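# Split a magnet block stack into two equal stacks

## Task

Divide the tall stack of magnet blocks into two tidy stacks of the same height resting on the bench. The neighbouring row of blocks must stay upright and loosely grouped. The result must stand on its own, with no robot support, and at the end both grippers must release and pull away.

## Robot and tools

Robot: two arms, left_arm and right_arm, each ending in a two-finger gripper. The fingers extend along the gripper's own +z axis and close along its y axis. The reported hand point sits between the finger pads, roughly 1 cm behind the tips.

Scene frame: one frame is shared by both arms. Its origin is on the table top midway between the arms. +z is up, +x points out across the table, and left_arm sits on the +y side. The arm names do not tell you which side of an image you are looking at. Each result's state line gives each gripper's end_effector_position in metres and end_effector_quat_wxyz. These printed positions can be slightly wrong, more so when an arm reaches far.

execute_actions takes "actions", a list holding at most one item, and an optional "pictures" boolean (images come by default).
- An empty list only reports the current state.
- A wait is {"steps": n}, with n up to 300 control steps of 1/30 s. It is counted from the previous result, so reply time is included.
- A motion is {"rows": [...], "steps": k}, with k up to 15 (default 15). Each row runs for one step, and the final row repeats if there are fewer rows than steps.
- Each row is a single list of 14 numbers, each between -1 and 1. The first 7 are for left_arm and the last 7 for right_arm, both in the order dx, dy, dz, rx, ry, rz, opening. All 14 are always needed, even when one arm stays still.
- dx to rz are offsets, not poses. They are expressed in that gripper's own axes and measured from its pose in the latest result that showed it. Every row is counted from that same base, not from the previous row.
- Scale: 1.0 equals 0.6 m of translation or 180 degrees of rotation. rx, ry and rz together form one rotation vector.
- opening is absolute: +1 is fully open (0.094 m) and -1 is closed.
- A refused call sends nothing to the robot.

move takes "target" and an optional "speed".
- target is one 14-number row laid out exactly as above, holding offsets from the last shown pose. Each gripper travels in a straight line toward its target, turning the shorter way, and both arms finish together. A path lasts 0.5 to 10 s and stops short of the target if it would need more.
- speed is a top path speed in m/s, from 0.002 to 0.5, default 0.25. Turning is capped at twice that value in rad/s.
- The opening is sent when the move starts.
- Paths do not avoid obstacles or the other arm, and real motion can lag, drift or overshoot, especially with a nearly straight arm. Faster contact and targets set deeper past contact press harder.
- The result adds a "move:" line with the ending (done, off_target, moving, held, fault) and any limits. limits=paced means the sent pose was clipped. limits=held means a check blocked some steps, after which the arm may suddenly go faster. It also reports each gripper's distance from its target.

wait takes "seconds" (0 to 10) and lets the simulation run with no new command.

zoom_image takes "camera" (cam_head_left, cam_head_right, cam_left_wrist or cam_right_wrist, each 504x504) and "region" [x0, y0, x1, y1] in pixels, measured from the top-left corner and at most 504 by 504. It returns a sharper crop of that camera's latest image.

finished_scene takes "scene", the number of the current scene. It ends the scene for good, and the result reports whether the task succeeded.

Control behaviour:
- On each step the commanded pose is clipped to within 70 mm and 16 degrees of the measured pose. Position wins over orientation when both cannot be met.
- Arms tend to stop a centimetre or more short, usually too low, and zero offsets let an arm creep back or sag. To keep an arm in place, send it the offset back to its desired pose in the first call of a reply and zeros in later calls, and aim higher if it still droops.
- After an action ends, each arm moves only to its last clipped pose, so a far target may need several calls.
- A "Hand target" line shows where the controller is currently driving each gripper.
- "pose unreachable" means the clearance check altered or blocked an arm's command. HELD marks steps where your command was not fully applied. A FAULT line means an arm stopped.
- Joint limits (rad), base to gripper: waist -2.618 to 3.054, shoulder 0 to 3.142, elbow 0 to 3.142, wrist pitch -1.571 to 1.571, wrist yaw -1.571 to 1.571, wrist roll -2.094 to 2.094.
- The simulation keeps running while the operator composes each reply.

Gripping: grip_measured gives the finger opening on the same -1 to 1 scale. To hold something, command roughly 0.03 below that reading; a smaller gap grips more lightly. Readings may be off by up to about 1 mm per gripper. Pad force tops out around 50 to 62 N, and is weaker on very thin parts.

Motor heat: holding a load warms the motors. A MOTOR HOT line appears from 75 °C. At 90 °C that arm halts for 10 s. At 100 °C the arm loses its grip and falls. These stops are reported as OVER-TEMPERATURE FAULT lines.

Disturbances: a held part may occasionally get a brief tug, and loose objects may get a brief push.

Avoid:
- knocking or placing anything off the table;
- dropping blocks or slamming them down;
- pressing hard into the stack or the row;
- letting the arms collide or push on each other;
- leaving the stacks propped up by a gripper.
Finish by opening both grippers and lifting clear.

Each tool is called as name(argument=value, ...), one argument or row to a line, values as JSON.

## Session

execute_actions(
  actions=[],
)

Scene clock: 0.00 s of 4600.00 s.
left_arm: end_effector_position=(+0.4330, +0.0306, +0.1291) grip_measured=+1.000 end_effector_quat_wxyz=(+0.573, -0.265, +0.771, -0.080) | right_arm: end_effector_position=(+0.5879, -0.2457, +0.1324) grip_measured=+1.000 end_effector_quat_wxyz=(+0.370, +0.268, +0.590, +0.666)
Joint positions: left_arm=[-0.748  1.879  1.024  0.305 -0.887 -0.914  0.094] | right_arm=[-0.311  2.389  1.159  1.454 -0.761  1.645  0.094]
Joint velocities: left_arm=[-0.007 -0.022  0.007  0.051 -0.066 -0.022  0.   ] | right_arm=[ 0.002 -0.002 -0.022  0.007  0.051  0.051  0.   ]
Hand target (left_arm): +0.433, +0.032, +0.132; +0.575, -0.265, +0.771, -0.075
Hand target (right_arm): +0.589, -0.246, +0.140; +0.378, +0.261, +0.588, +0.666

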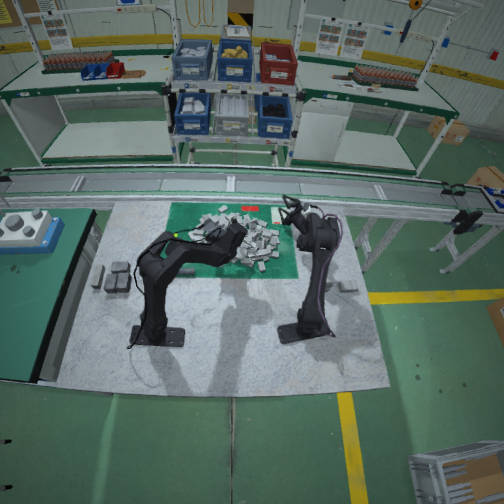

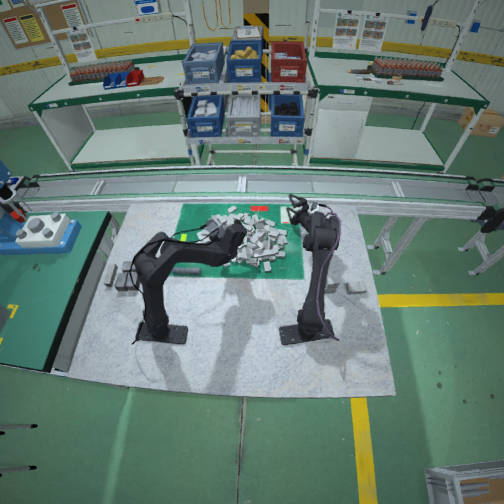

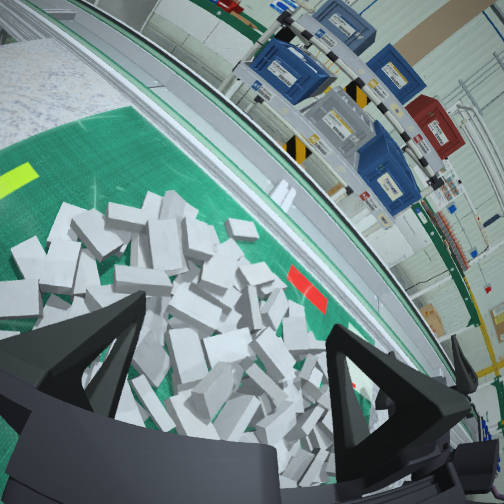

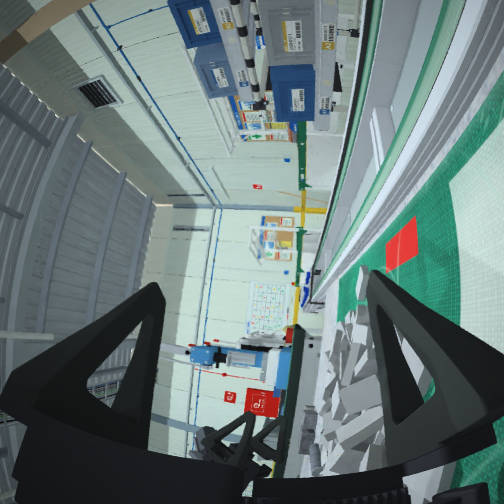

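move(
  target=[0.227,-0.032,-0.435,0.477,0.117,0.289,1,0.08,0.162,-0.342,0.494,0.274,-0.199,1],
  speed=0.3,
)

Scene clock: 14.83 s of 4600.00 s.
left_arm: end_effector_position=(+0.1716, -0.0921, +0.0933) grip_measured=+1.000 end_effector_quat_wxyz=(+0.431, +0.519, +0.643, -0.362) | right_arm: end_effector_position=(+0.3880, -0.3320, +0.1825) grip_measured=+1.000 end_effector_quat_wxyz=(+0.018, +0.018, +1.000, -0.004)
Joint positions: left_arm=[-0.914  1.506  0.38   0.715  0.409  0.152  0.094] | right_arm=[-0.281  1.905  1.917 -1.546  0.005 -0.072  0.094]
Joint velocities: left_arm=[-0.017  0.012  0.002 -0.037 -0.022  0.007  0.   ] | right_arm=[-0.012  0.002 -0.002  0.037 -0.022  0.051  0.   ]
Hand target (left_arm): +0.171, -0.100, +0.111; +0.445, +0.525, +0.624, -0.370
Hand target (right_arm): +0.383, -0.330, +0.190; +0.022, +0.008, +1.000, -0.009
Off the commanded pose (left_arm): 0.018 m, 2 deg.
Off the commanded pose (right_arm): 0.012 m, 3 deg.
joint sent to its limit (right arm) — the command would take joint 4 (wrist pitch) past its lower limit, so that joint was sent only as far as its limit.
After step 90, 8.03 s passed at rest.
move: off_target (left_arm, right_arm)

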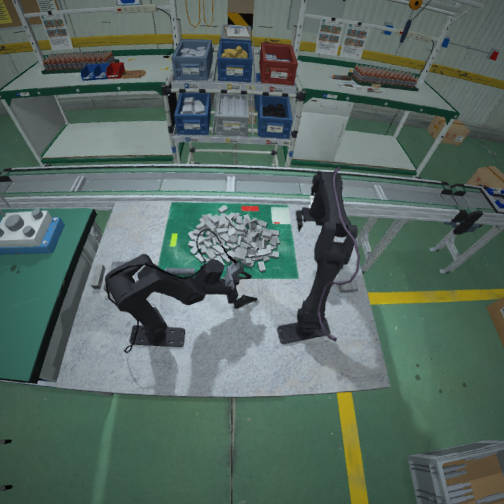

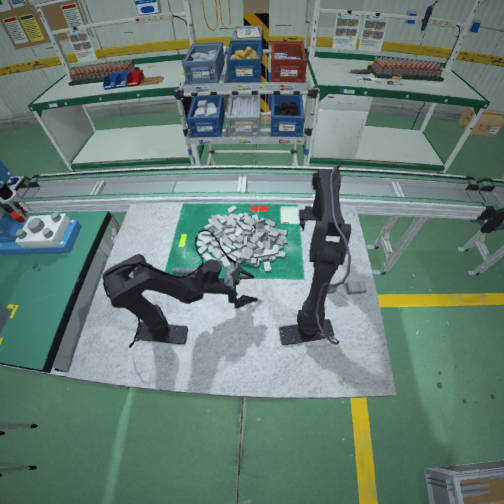

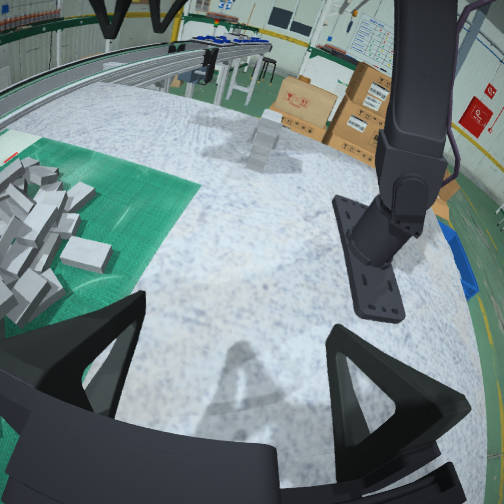

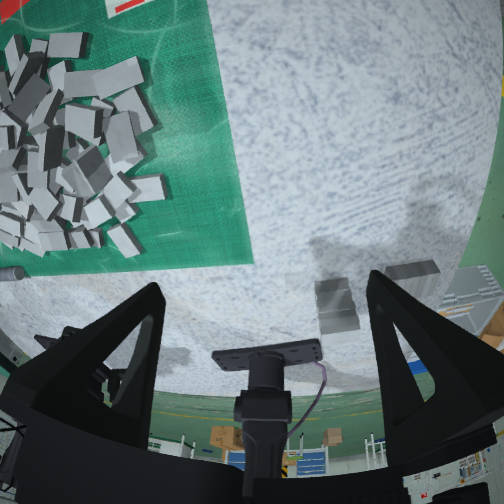

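move(
  target=[0,0,0,0,0,0,1,0.285,-0.123,0.08,-0.003,0.011,-0.011,0.8],
  speed=0.2,
)

zoom_image(
  camera="cam_left_wrist",
  region=[210,70,320,180],
)

Scene clock: 20.23 s of 4600.00 s.
left_arm: end_effector_position=(+0.1714, -0.0920, +0.0929) grip_measured=+1.000 end_effector_quat_wxyz=(+0.430, +0.520, +0.643, -0.362) | right_arm: end_effector_position=(+0.2171, -0.4024, +0.1308) grip_measured=+0.802 end_effector_quat_wxyz=(-0.012, +0.002, +1.000, -0.002)
Joint positions: left_arm=[-0.914  1.506  0.38   0.714  0.41   0.153  0.094] | right_arm=[-0.693  1.375  1.141 -1.356  0.016 -0.515  0.085]
Joint velocities: left_arm=[ 0.002 -0.012 -0.017  0.066 -0.007 -0.051  0.   ] | right_arm=[-0.027 -0.002 -0.017 -0.022  0.007  0.007  0.001]
Hand target (left_arm): +0.172, -0.092, +0.093; +0.431, +0.519, +0.643, -0.362
Hand target (right_arm): +0.216, -0.404, +0.131; -0.002, +0.001, +1.000, -0.005
Off the commanded pose (left_arm): 0.000 m, 0 deg.
Off the commanded pose (right_arm): 0.003 m, 1 deg.
After step 90, 0.80 s passed at rest.
move: done

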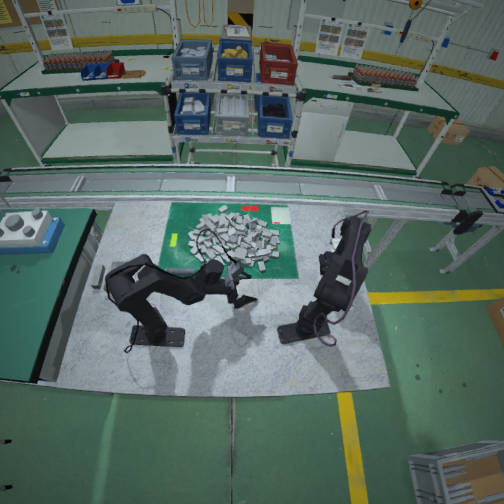

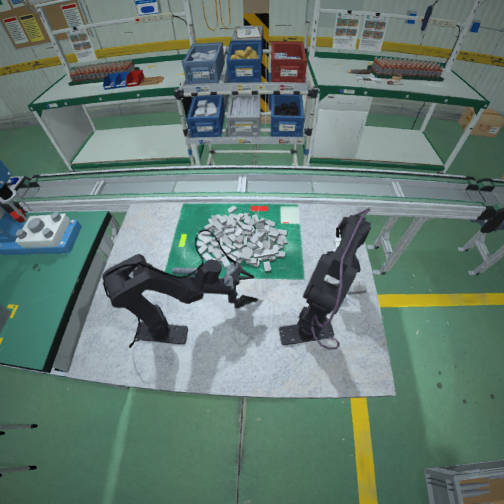

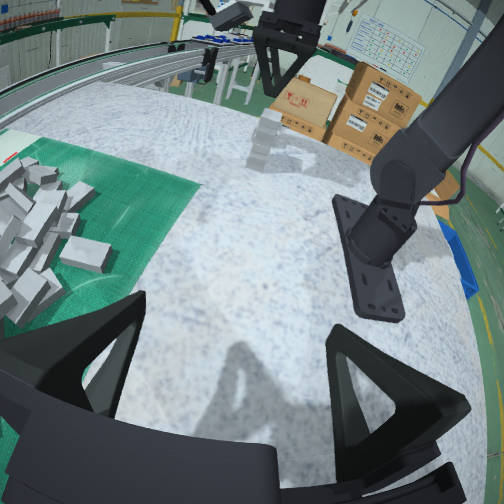

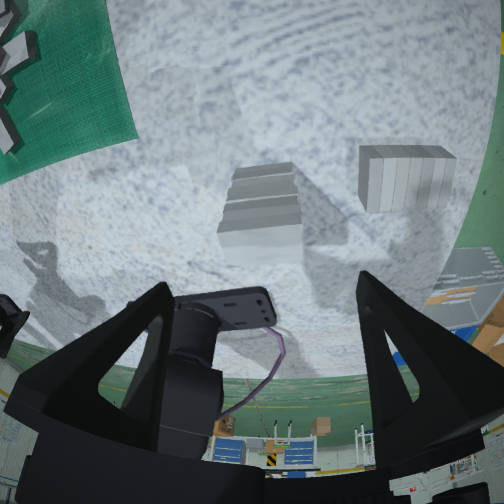

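Region (210, 70, 320, 180) of cam_left_wrist's 504x504 image, scaled by 4.582, with more detail than that image has.

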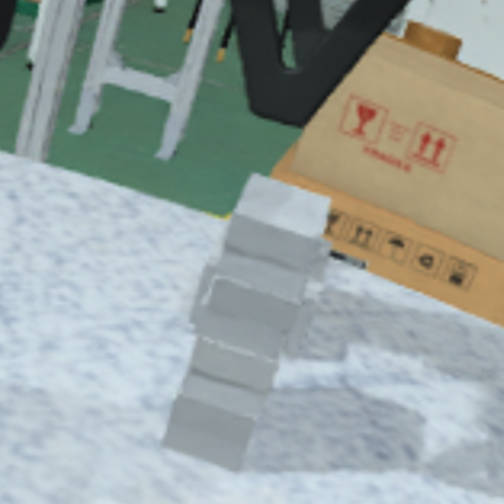

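move(
  target=[0,0,0,0,0,0,1,0.006,0,0.122,0,-0.004,-0.022,0.5],
  speed=0.08,
)

zoom_image(
  camera="cam_left_wrist",
  region=[225,100,305,180],
)

Scene clock: 25.00 s of 4600.00 s.
left_arm: end_effector_position=(+0.1714, -0.0920, +0.0929) grip_measured=+1.000 end_effector_quat_wxyz=(+0.430, +0.520, +0.643, -0.362) | right_arm: end_effector_position=(+0.2124, -0.4016, +0.0626) grip_measured=+0.502 end_effector_quat_wxyz=(-0.005, -0.033, +0.999, -0.007)
Joint positions: left_arm=[-0.914  1.506  0.38   0.714  0.41   0.153  0.094] | right_arm=[-0.701  1.375  0.868 -1.064  0.016 -0.592  0.071]
Joint velocities: left_arm=[ 0.012 -0.002 -0.007 -0.022 -0.037  0.037  0.   ] | right_arm=[ 0.002 -0.012 -0.012  0.022  0.007 -0.037  0.   ]
Hand target (left_arm): +0.171, -0.092, +0.093; +0.430, +0.520, +0.643, -0.362
Hand target (right_arm): +0.211, -0.402, +0.058; -0.006, -0.033, +0.999, -0.002
Off the commanded pose (left_arm): 0.000 m, 0 deg.
Off the commanded pose (right_arm): 0.005 m, 1 deg.
After step 90, 0.30 s passed at rest.
move: done

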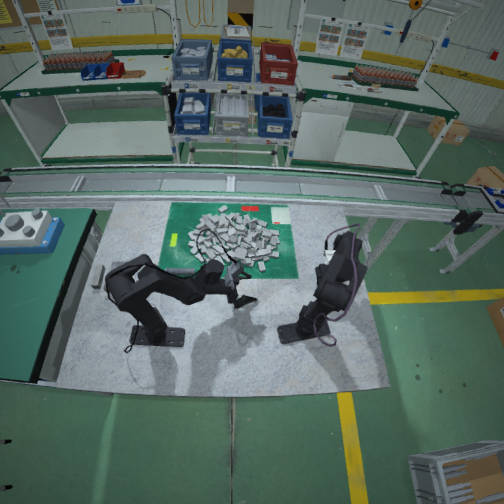

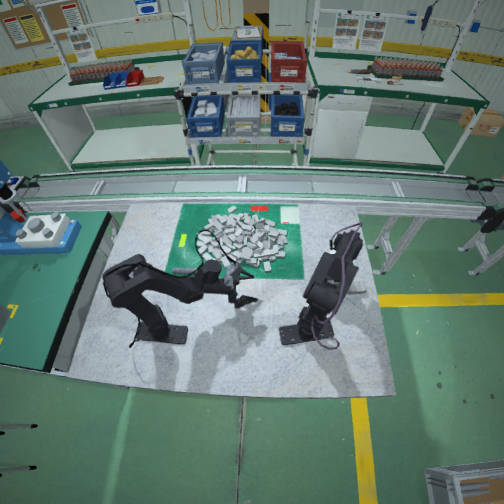

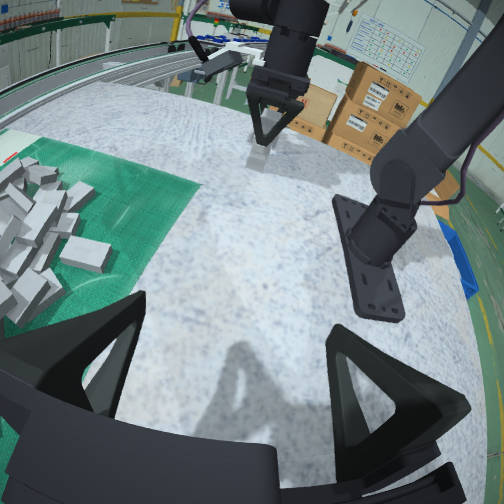

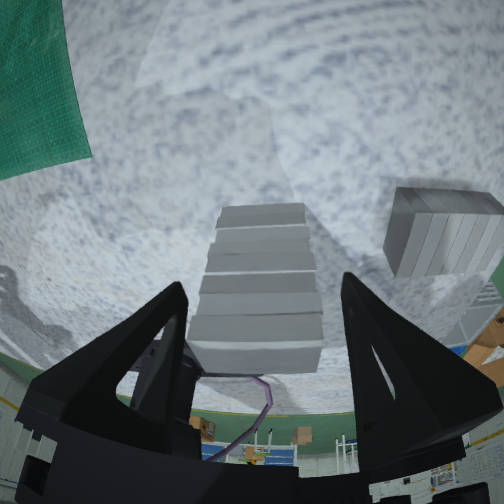

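Region (225, 100, 305, 180) of cam_left_wrist's 504x504 image, scaled by 6.300, with more detail than that image has.

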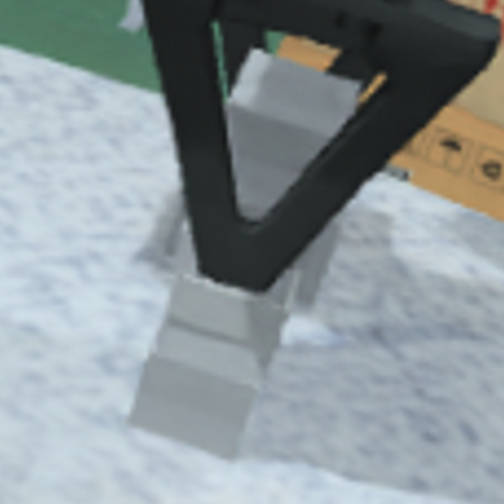

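move(
  target=[0,0,0,0,0,0,1,0.01,0.007,0.011,-0.004,0.007,0,0.03],
  speed=0.02,
)

zoom_image(
  camera="cam_left_wrist",
  region=[225,100,305,180],
)

Scene clock: 35.10 s of 4600.00 s.
left_arm: end_effector_position=(+0.1714, -0.0920, +0.0929) grip_measured=+1.000 end_effector_quat_wxyz=(+0.430, +0.520, +0.643, -0.362) | right_arm: end_effector_position=(+0.2127, -0.4018, +0.0626) grip_measured=+0.032 end_effector_quat_wxyz=(-0.004, -0.033, +0.999, -0.007)
Joint positions: left_arm=[-0.914  1.506  0.38   0.714  0.41   0.153  0.094] | right_arm=[-0.701  1.375  0.868 -1.063  0.016 -0.593  0.048]
Joint velocities: left_arm=[ 0.002 -0.007 -0.002 -0.051  0.051 -0.022  0.   ] | right_arm=[ 0.007  0.007 -0.022 -0.037 -0.007  0.007  0.001]
Hand target (left_arm): +0.171, -0.092, +0.093; +0.430, +0.520, +0.643, -0.362
Hand target (right_arm): +0.206, -0.398, +0.056; -0.016, -0.032, +0.999, -0.001
Off the commanded pose (left_arm): 0.000 m, 0 deg.
Off the commanded pose (right_arm): 0.010 m, 2 deg.
After step 90, 6.20 s passed at rest.
move: done

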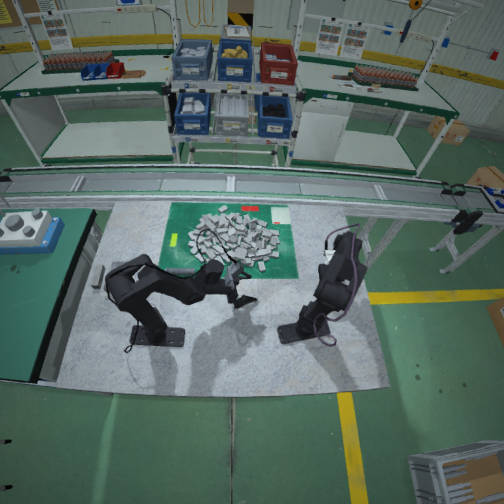

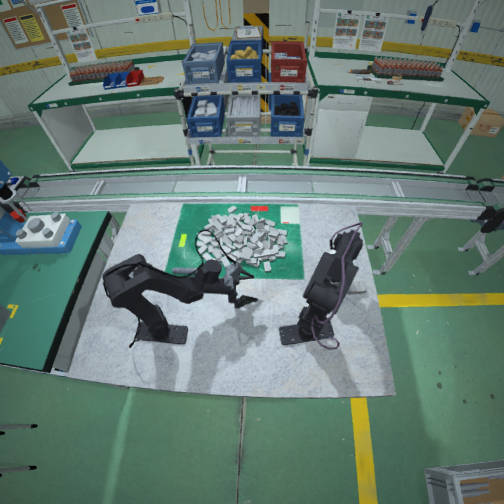

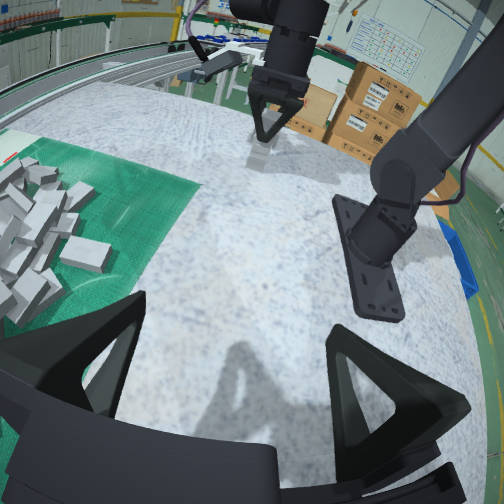

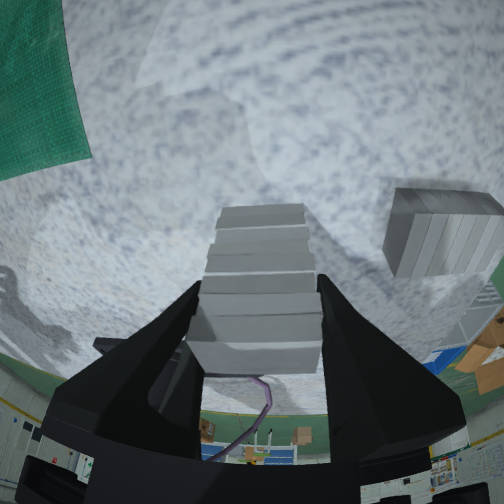

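Region (225, 100, 305, 180) of cam_left_wrist's 504x504 image, scaled by 6.300, with more detail than that image has.

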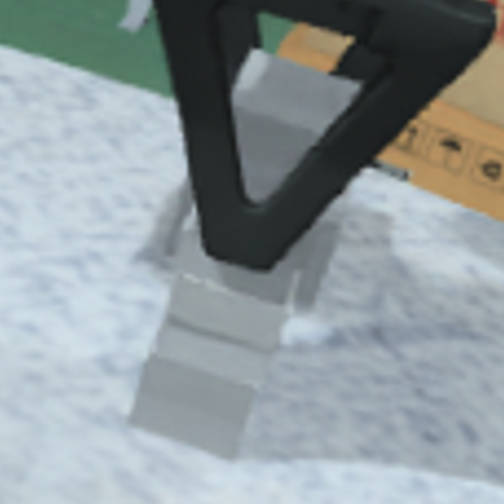

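move(
  target=[0,0,0,0,0,0,1,0.008,0.0055,0.016,-0.003,0.004,0,0.1],
  speed=0.02,
)

zoom_image(
  camera="cam_left_wrist",
  region=[225,100,305,180],
)

Scene clock: 40.33 s of 4600.00 s.
left_arm: end_effector_position=(+0.1714, -0.0920, +0.0929) grip_measured=+1.000 end_effector_quat_wxyz=(+0.430, +0.520, +0.643, -0.362) | right_arm: end_effector_position=(+0.2087, -0.3996, +0.0571) grip_measured=+0.098 end_effector_quat_wxyz=(-0.009, -0.033, +0.999, -0.004)
Joint positions: left_arm=[-0.914  1.506  0.38   0.714  0.41   0.153  0.094] | right_arm=[-0.701  1.375  0.845 -1.052  0.017 -0.593  0.052]
Joint velocities: left_arm=[-0.002  0.007 -0.002  0.051 -0.037 -0.022  0.   ] | right_arm=[-0.002 -0.007 -0.022 -0.022  0.022  0.022 -0.001]
Hand target (left_arm): +0.171, -0.092, +0.093; +0.430, +0.520, +0.643, -0.362
Hand target (right_arm): +0.207, -0.399, +0.053; -0.010, -0.033, +0.999, -0.003
Off the commanded pose (left_arm): 0.000 m, 0 deg.
Off the commanded pose (right_arm): 0.004 m, 0 deg.
After step 90, 1.43 s passed at rest.
move: done

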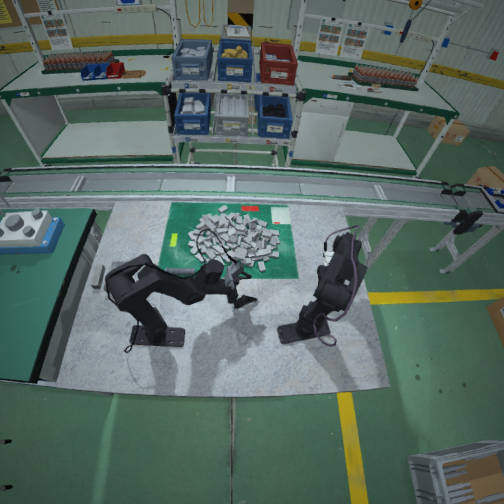

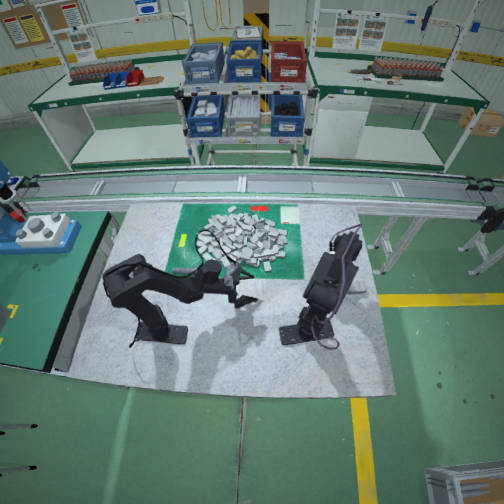

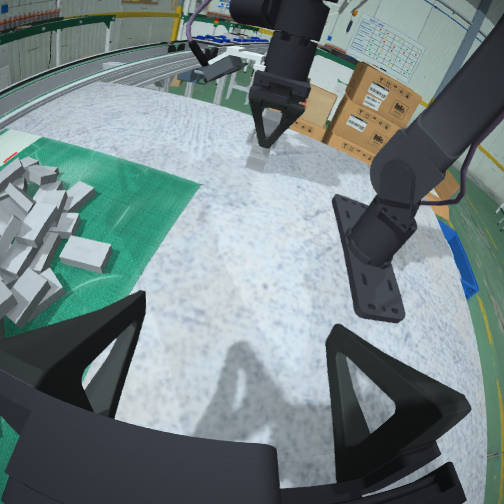

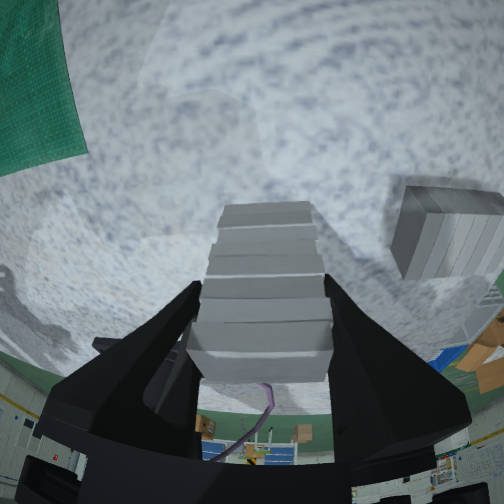

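Region (225, 100, 305, 180) of cam_left_wrist's 504x504 image, scaled by 6.300, with more detail than that image has.

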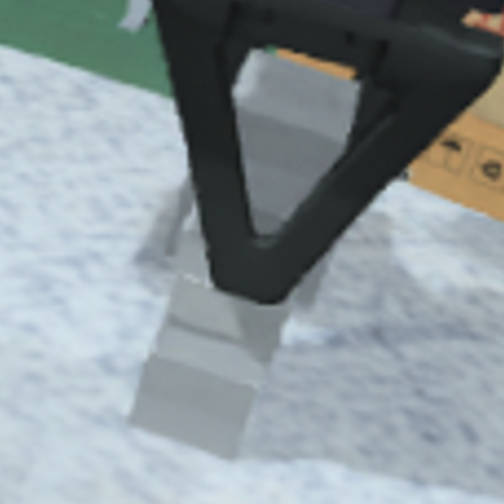

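Tip about 2 mm above the seam. Grip, lift.

execute_actions(
  actions=[
    {"rows":[[0,0,0,0,0,0,1,0,0,0,0,0,0,0.06],[0,0,0,0,0,0,1,0,0,0,0,0,0,0.03],[0,0,0,0,0,0,1,0,0,0,0,0,0,0],[0,0,0,0,0,0,1,0,0,0,0,0,0,-0.03],[0,0,0,0,0,0,1,0,0,0,0,0,0,-0.06],[0,0,0,0,0,0,1,0,0,0,0,0,0,-0.08],[0,0,0,0,0,0,1,0,0,0,0,0,0,-0.1],[0,0,0,0,0,0,1,0,0,0,0,0,0,-0.12],[0,0,0,0,0,0,1,0,0,0,0,0,0,-0.14],[0,0,0,0,0,0,1,0,0,0,0,0,0,-0.16],[0,0,0,0,0,0,1,0,0,0,0,0,0,-0.21]]},
  ],
  pictures=false,
)

move(
  target=[0,0,0,0,0,0,1,-0.034,-0.023,-0.045,0.014,-0.021,0,-0.21],
  speed=0.03,
)

zoom_image(
  camera="cam_left_wrist",
  region=[225,100,305,180],
)

Scene clock: 46.90 s of 4600.00 s.
left_arm: end_effector_position=(+0.1714, -0.0920, +0.0929) grip_measured=+1.000 end_effector_quat_wxyz=(+0.430, +0.520, +0.643, -0.362) | right_arm: end_effector_position=(+0.2090, -0.4006, +0.0571) grip_measured=-0.063 end_effector_quat_wxyz=(-0.009, -0.033, +0.999, -0.006)
Joint positions: left_arm=[-0.914  1.506  0.38   0.714  0.41   0.153  0.094] | right_arm=[-0.701  1.375  0.845 -1.049  0.02  -0.593  0.044]
Joint velocities: left_arm=[-0.022 -0.007  0.012  0.066  0.037 -0.051  0.   ] | right_arm=[ 0.017  0.007  0.007 -0.066 -0.022  0.037 -0.   ]
Hand target (left_arm): +0.171, -0.092, +0.093; +0.430, +0.520, +0.643, -0.362
Hand target (right_arm): +0.209, -0.400, +0.057; -0.009, -0.033, +0.999, -0.004
Off the commanded pose (left_arm): 0.000 m, 0 deg.
Off the commanded pose (right_arm): 0.001 m, 0 deg.
Steps of this call (steps 1 to 90: nothing new was sent; then 3.07 s passed at rest; steps 91 to 105: all 15 steps of this action). Readings (end_effector_position):
91: left_arm (+0.1714, -0.0920, +0.0929) | right_arm (+0.2089, -0.3998, +0.0571)
92: left_arm (+0.1714, -0.0920, +0.0929) | right_arm (+0.2089, -0.4000, +0.0571)
94: left_arm (+0.1714, -0.0920, +0.0929) | right_arm (+0.2090, -0.4006, +0.0571)
98: left_arm (+0.1714, -0.0920, +0.0929) | right_arm (+0.2090, -0.4006, +0.0571)
105: the state above

Scene clock: 48.73 s of 4600.00 s.
left_arm: end_effector_position=(+0.1714, -0.0920, +0.0929) grip_measured=+1.000 end_effector_quat_wxyz=(+0.430, +0.520, +0.643, -0.362) | right_arm: end_effector_position=(+0.2226, -0.4085, +0.0721) grip_measured=-0.063 end_effector_quat_wxyz=(+0.011, -0.033, +0.999, -0.019)
Joint positions: left_arm=[-0.914  1.506  0.38   0.714  0.41   0.153  0.094] | right_arm=[-0.701  1.375  0.906 -1.062  0.02  -0.593  0.044]
Joint velocities: left_arm=[-0.002 -0.002  0.007 -0.037 -0.022 -0.007  0.   ] | right_arm=[-0.017  0.012 -0.007 -0.022 -0.007 -0.037 -0.   ]
Hand target (left_arm): +0.171, -0.092, +0.093; +0.430, +0.520, +0.643, -0.362
Hand target (right_arm): +0.231, -0.412, +0.084; +0.025, -0.033, +0.999, -0.027
Off the commanded pose (left_arm): 0.000 m, 0 deg.
Off the commanded pose (right_arm): 0.015 m, 2 deg.
move: off_target (right_arm)

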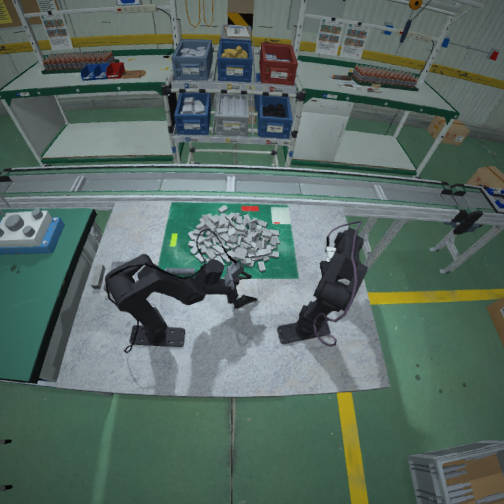

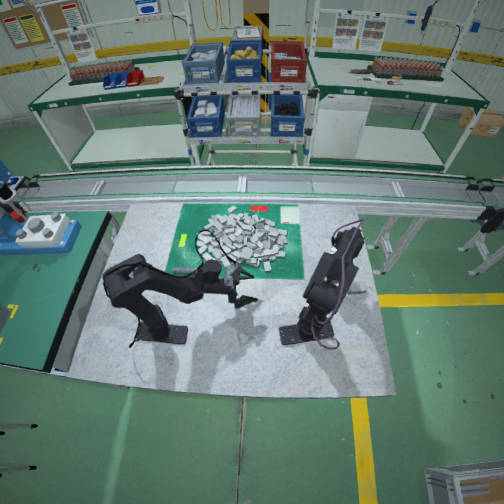

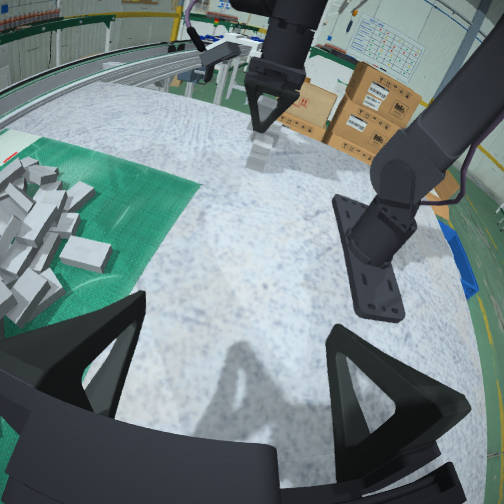

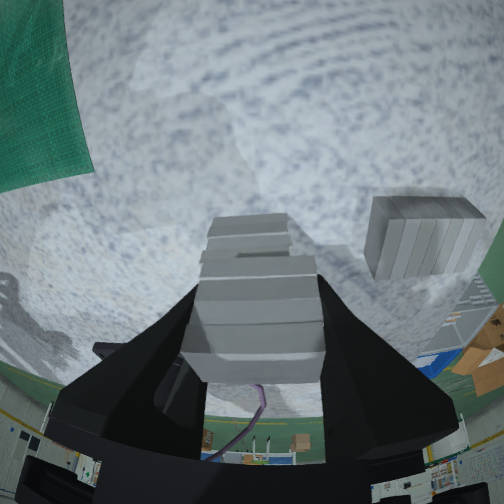

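Region (225, 100, 305, 180) of cam_left_wrist's 504x504 image, scaled by 6.300, with more detail than that image has.

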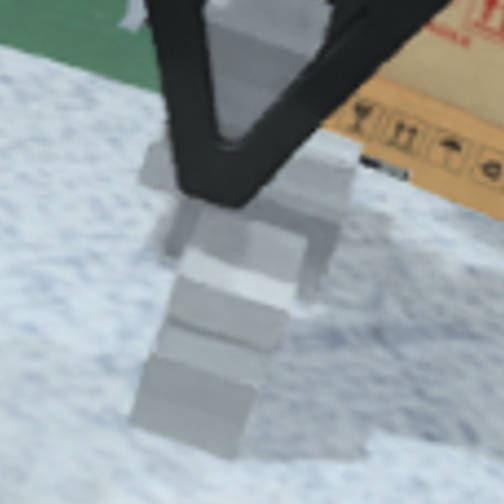

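move(
  target=[0,0,0,0,0,0,1,-0.17,0,-0.035,0,0,0,-0.14],
  speed=0.08,
)

move(
  target=[0,0,0,0,0,0,1,0,0,0.09,0,0,0,-0.14],
  speed=0.06,
)

zoom_image(
  camera="cam_left_wrist",
  region=[150,70,300,180],
)

Scene clock: 57.87 s of 4600.00 s.
left_arm: end_effector_position=(+0.1714, -0.0920, +0.0929) grip_measured=+1.000 end_effector_quat_wxyz=(+0.430, +0.520, +0.643, -0.362) | right_arm: end_effector_position=(+0.3153, -0.3987, +0.0823) grip_measured=-0.063 end_effector_quat_wxyz=(-0.001, -0.034, +0.999, -0.011)
Joint positions: left_arm=[-0.914  1.506  0.38   0.714  0.41   0.153  0.094] | right_arm=[-0.519  1.705  1.267 -1.128  0.021 -0.413  0.044]
Joint velocities: left_arm=[ 0.007 -0.007 -0.002 -0.022 -0.066 -0.037  0.   ] | right_arm=[ 0.012  0.002 -0.007  0.007 -0.051 -0.081 -0.001]
Hand target (left_arm): +0.171, -0.092, +0.093; +0.430, +0.520, +0.643, -0.362
Hand target (right_arm): +0.324, -0.399, +0.094; +0.013, -0.033, +0.999, -0.017
Off the commanded pose (left_arm): 0.000 m, 0 deg.
Off the commanded pose (right_arm): 0.016 m, 2 deg.
After step 90, 4.30 s passed at rest.
move: off_target (right_arm)

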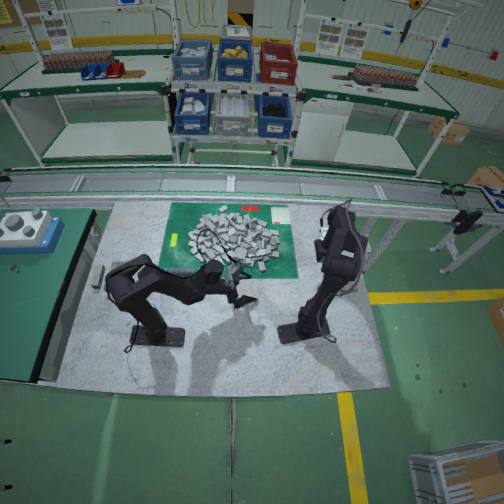

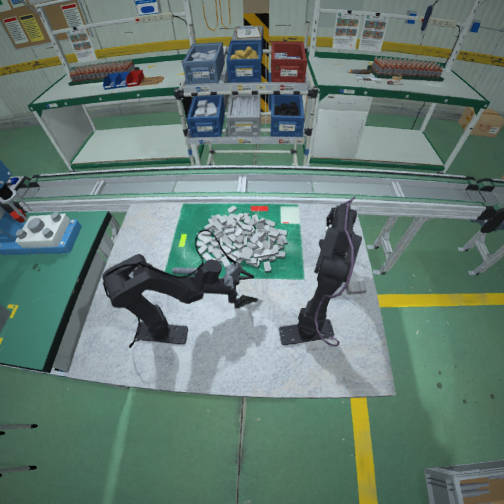

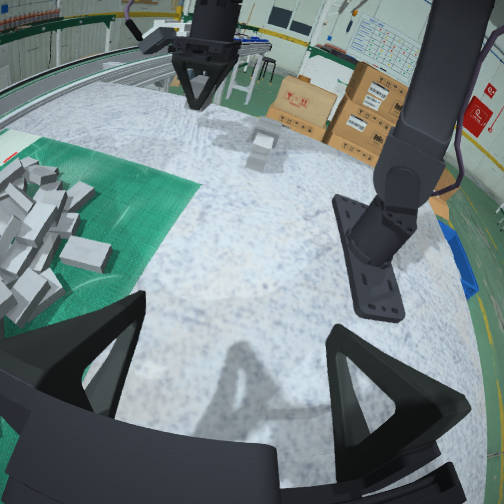

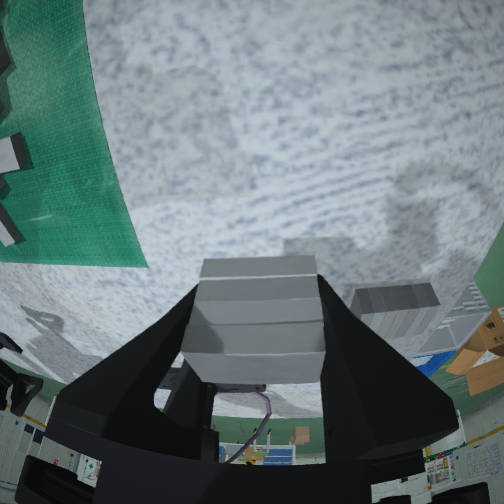

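Scene clock: 59.27 s of 4600.00 s.
left_arm: end_effector_position=(+0.1714, -0.0920, +0.0929) grip_measured=+1.000 end_effector_quat_wxyz=(+0.430, +0.520, +0.643, -0.362) | right_arm: end_effector_position=(+0.3126, -0.3978, +0.0266) grip_measured=-0.063 end_effector_quat_wxyz=(-0.009, -0.034, +0.999, -0.008)
Joint positions: left_arm=[-0.914  1.506  0.38   0.714  0.41   0.153  0.094] | right_arm=[-0.519  1.773  1.115 -0.923  0.021 -0.413  0.044]
Joint velocities: left_arm=[ 0.012 -0.007  0.007 -0.051 -0.081  0.007  0.   ] | right_arm=[-0.027 -0.002 -0.002 -0.007 -0.095 -0.051  0.   ]
Hand target (left_arm): +0.171, -0.092, +0.093; +0.430, +0.520, +0.643, -0.362
Hand target (right_arm): +0.315, -0.400, +0.028; -0.002, -0.034, +0.999, -0.011
Off the commanded pose (left_arm): 0.000 m, 0 deg.
Off the commanded pose (right_arm): 0.004 m, 1 deg.
move: done

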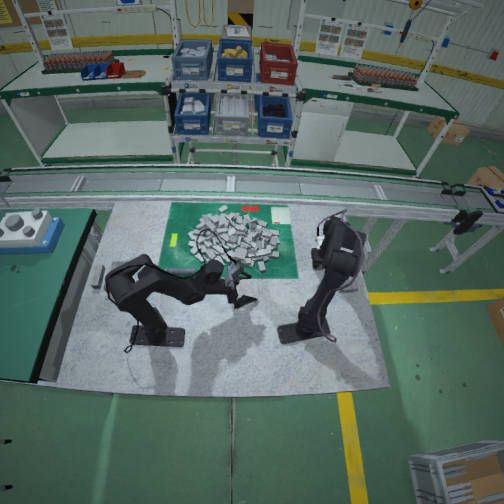

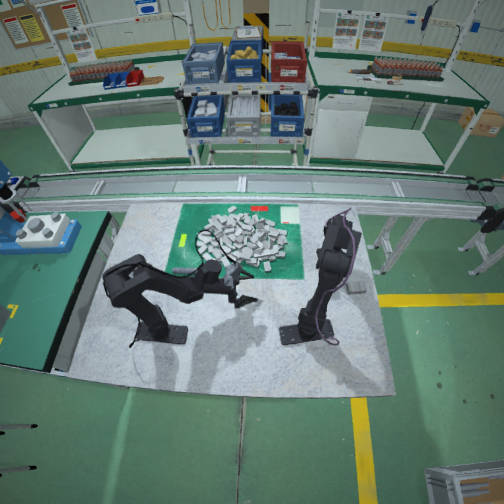

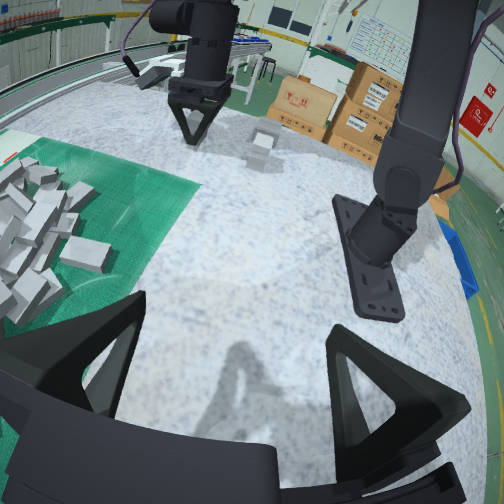

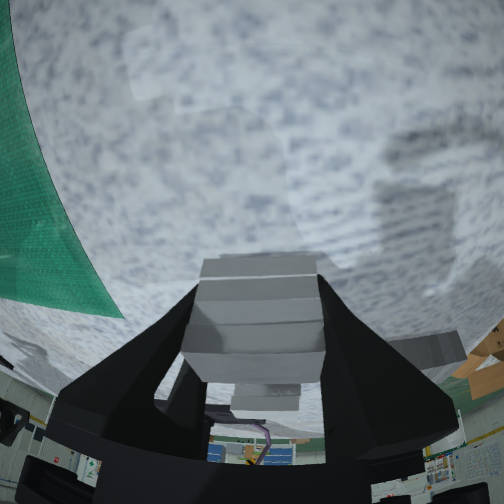

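Region (150, 70, 300, 180) of cam_left_wrist's 504x504 image, scaled by 3.360, with more detail than that image has; it fills the top 370 rows of this view, and the rest is white.

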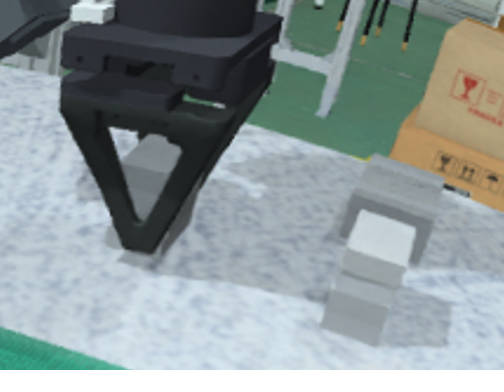

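move(
  target=[0,0,0,0,0,0,1,0,0,0.026,0,0,0,-0.14],
  speed=0.02,
)

Scene clock: 67.17 s of 4600.00 s.
left_arm: end_effector_position=(+0.1714, -0.0920, +0.0929) grip_measured=+1.000 end_effector_quat_wxyz=(+0.430, +0.520, +0.643, -0.362) | right_arm: end_effector_position=(+0.3130, -0.3979, +0.0179) grip_measured=-0.063 end_effector_quat_wxyz=(-0.010, -0.034, +0.999, -0.007)
Joint positions: left_arm=[-0.914  1.506  0.38   0.714  0.41   0.153  0.094] | right_arm=[-0.519  1.79   1.099 -0.892  0.021 -0.413  0.044]
Joint velocities: left_arm=[-0.007  0.012 -0.017  0.037  0.051  0.037  0.   ] | right_arm=[-0.002 -0.002  0.017 -0.022 -0.007 -0.022  0.001]
Hand target (left_arm): +0.171, -0.092, +0.093; +0.430, +0.520, +0.643, -0.362
Hand target (right_arm): +0.312, -0.398, +0.011; -0.009, -0.034, +0.999, -0.008
Off the commanded pose (left_arm): 0.000 m, 0 deg.
Off the commanded pose (right_arm): 0.007 m, 0 deg.
After step 90, 3.90 s passed at rest.
move: done

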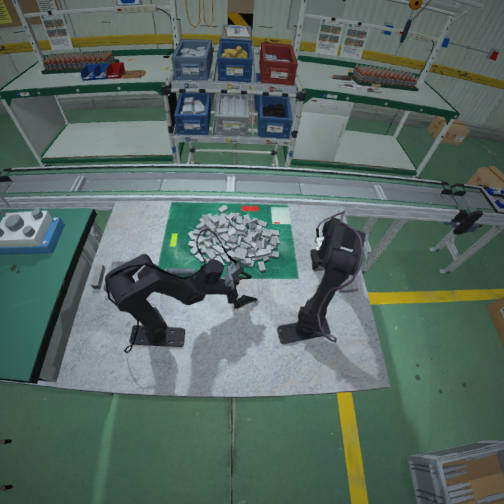

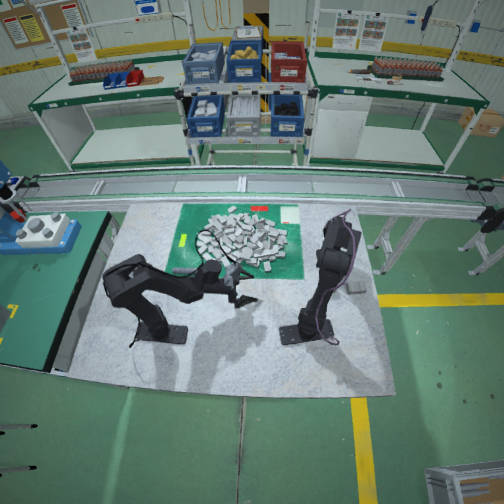

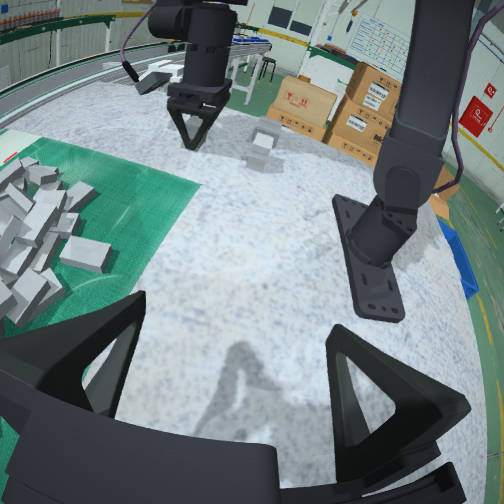

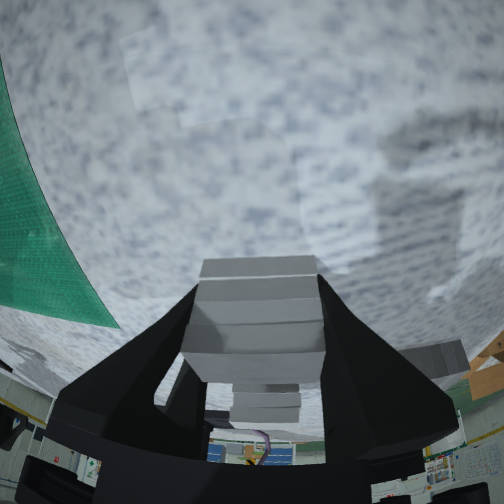

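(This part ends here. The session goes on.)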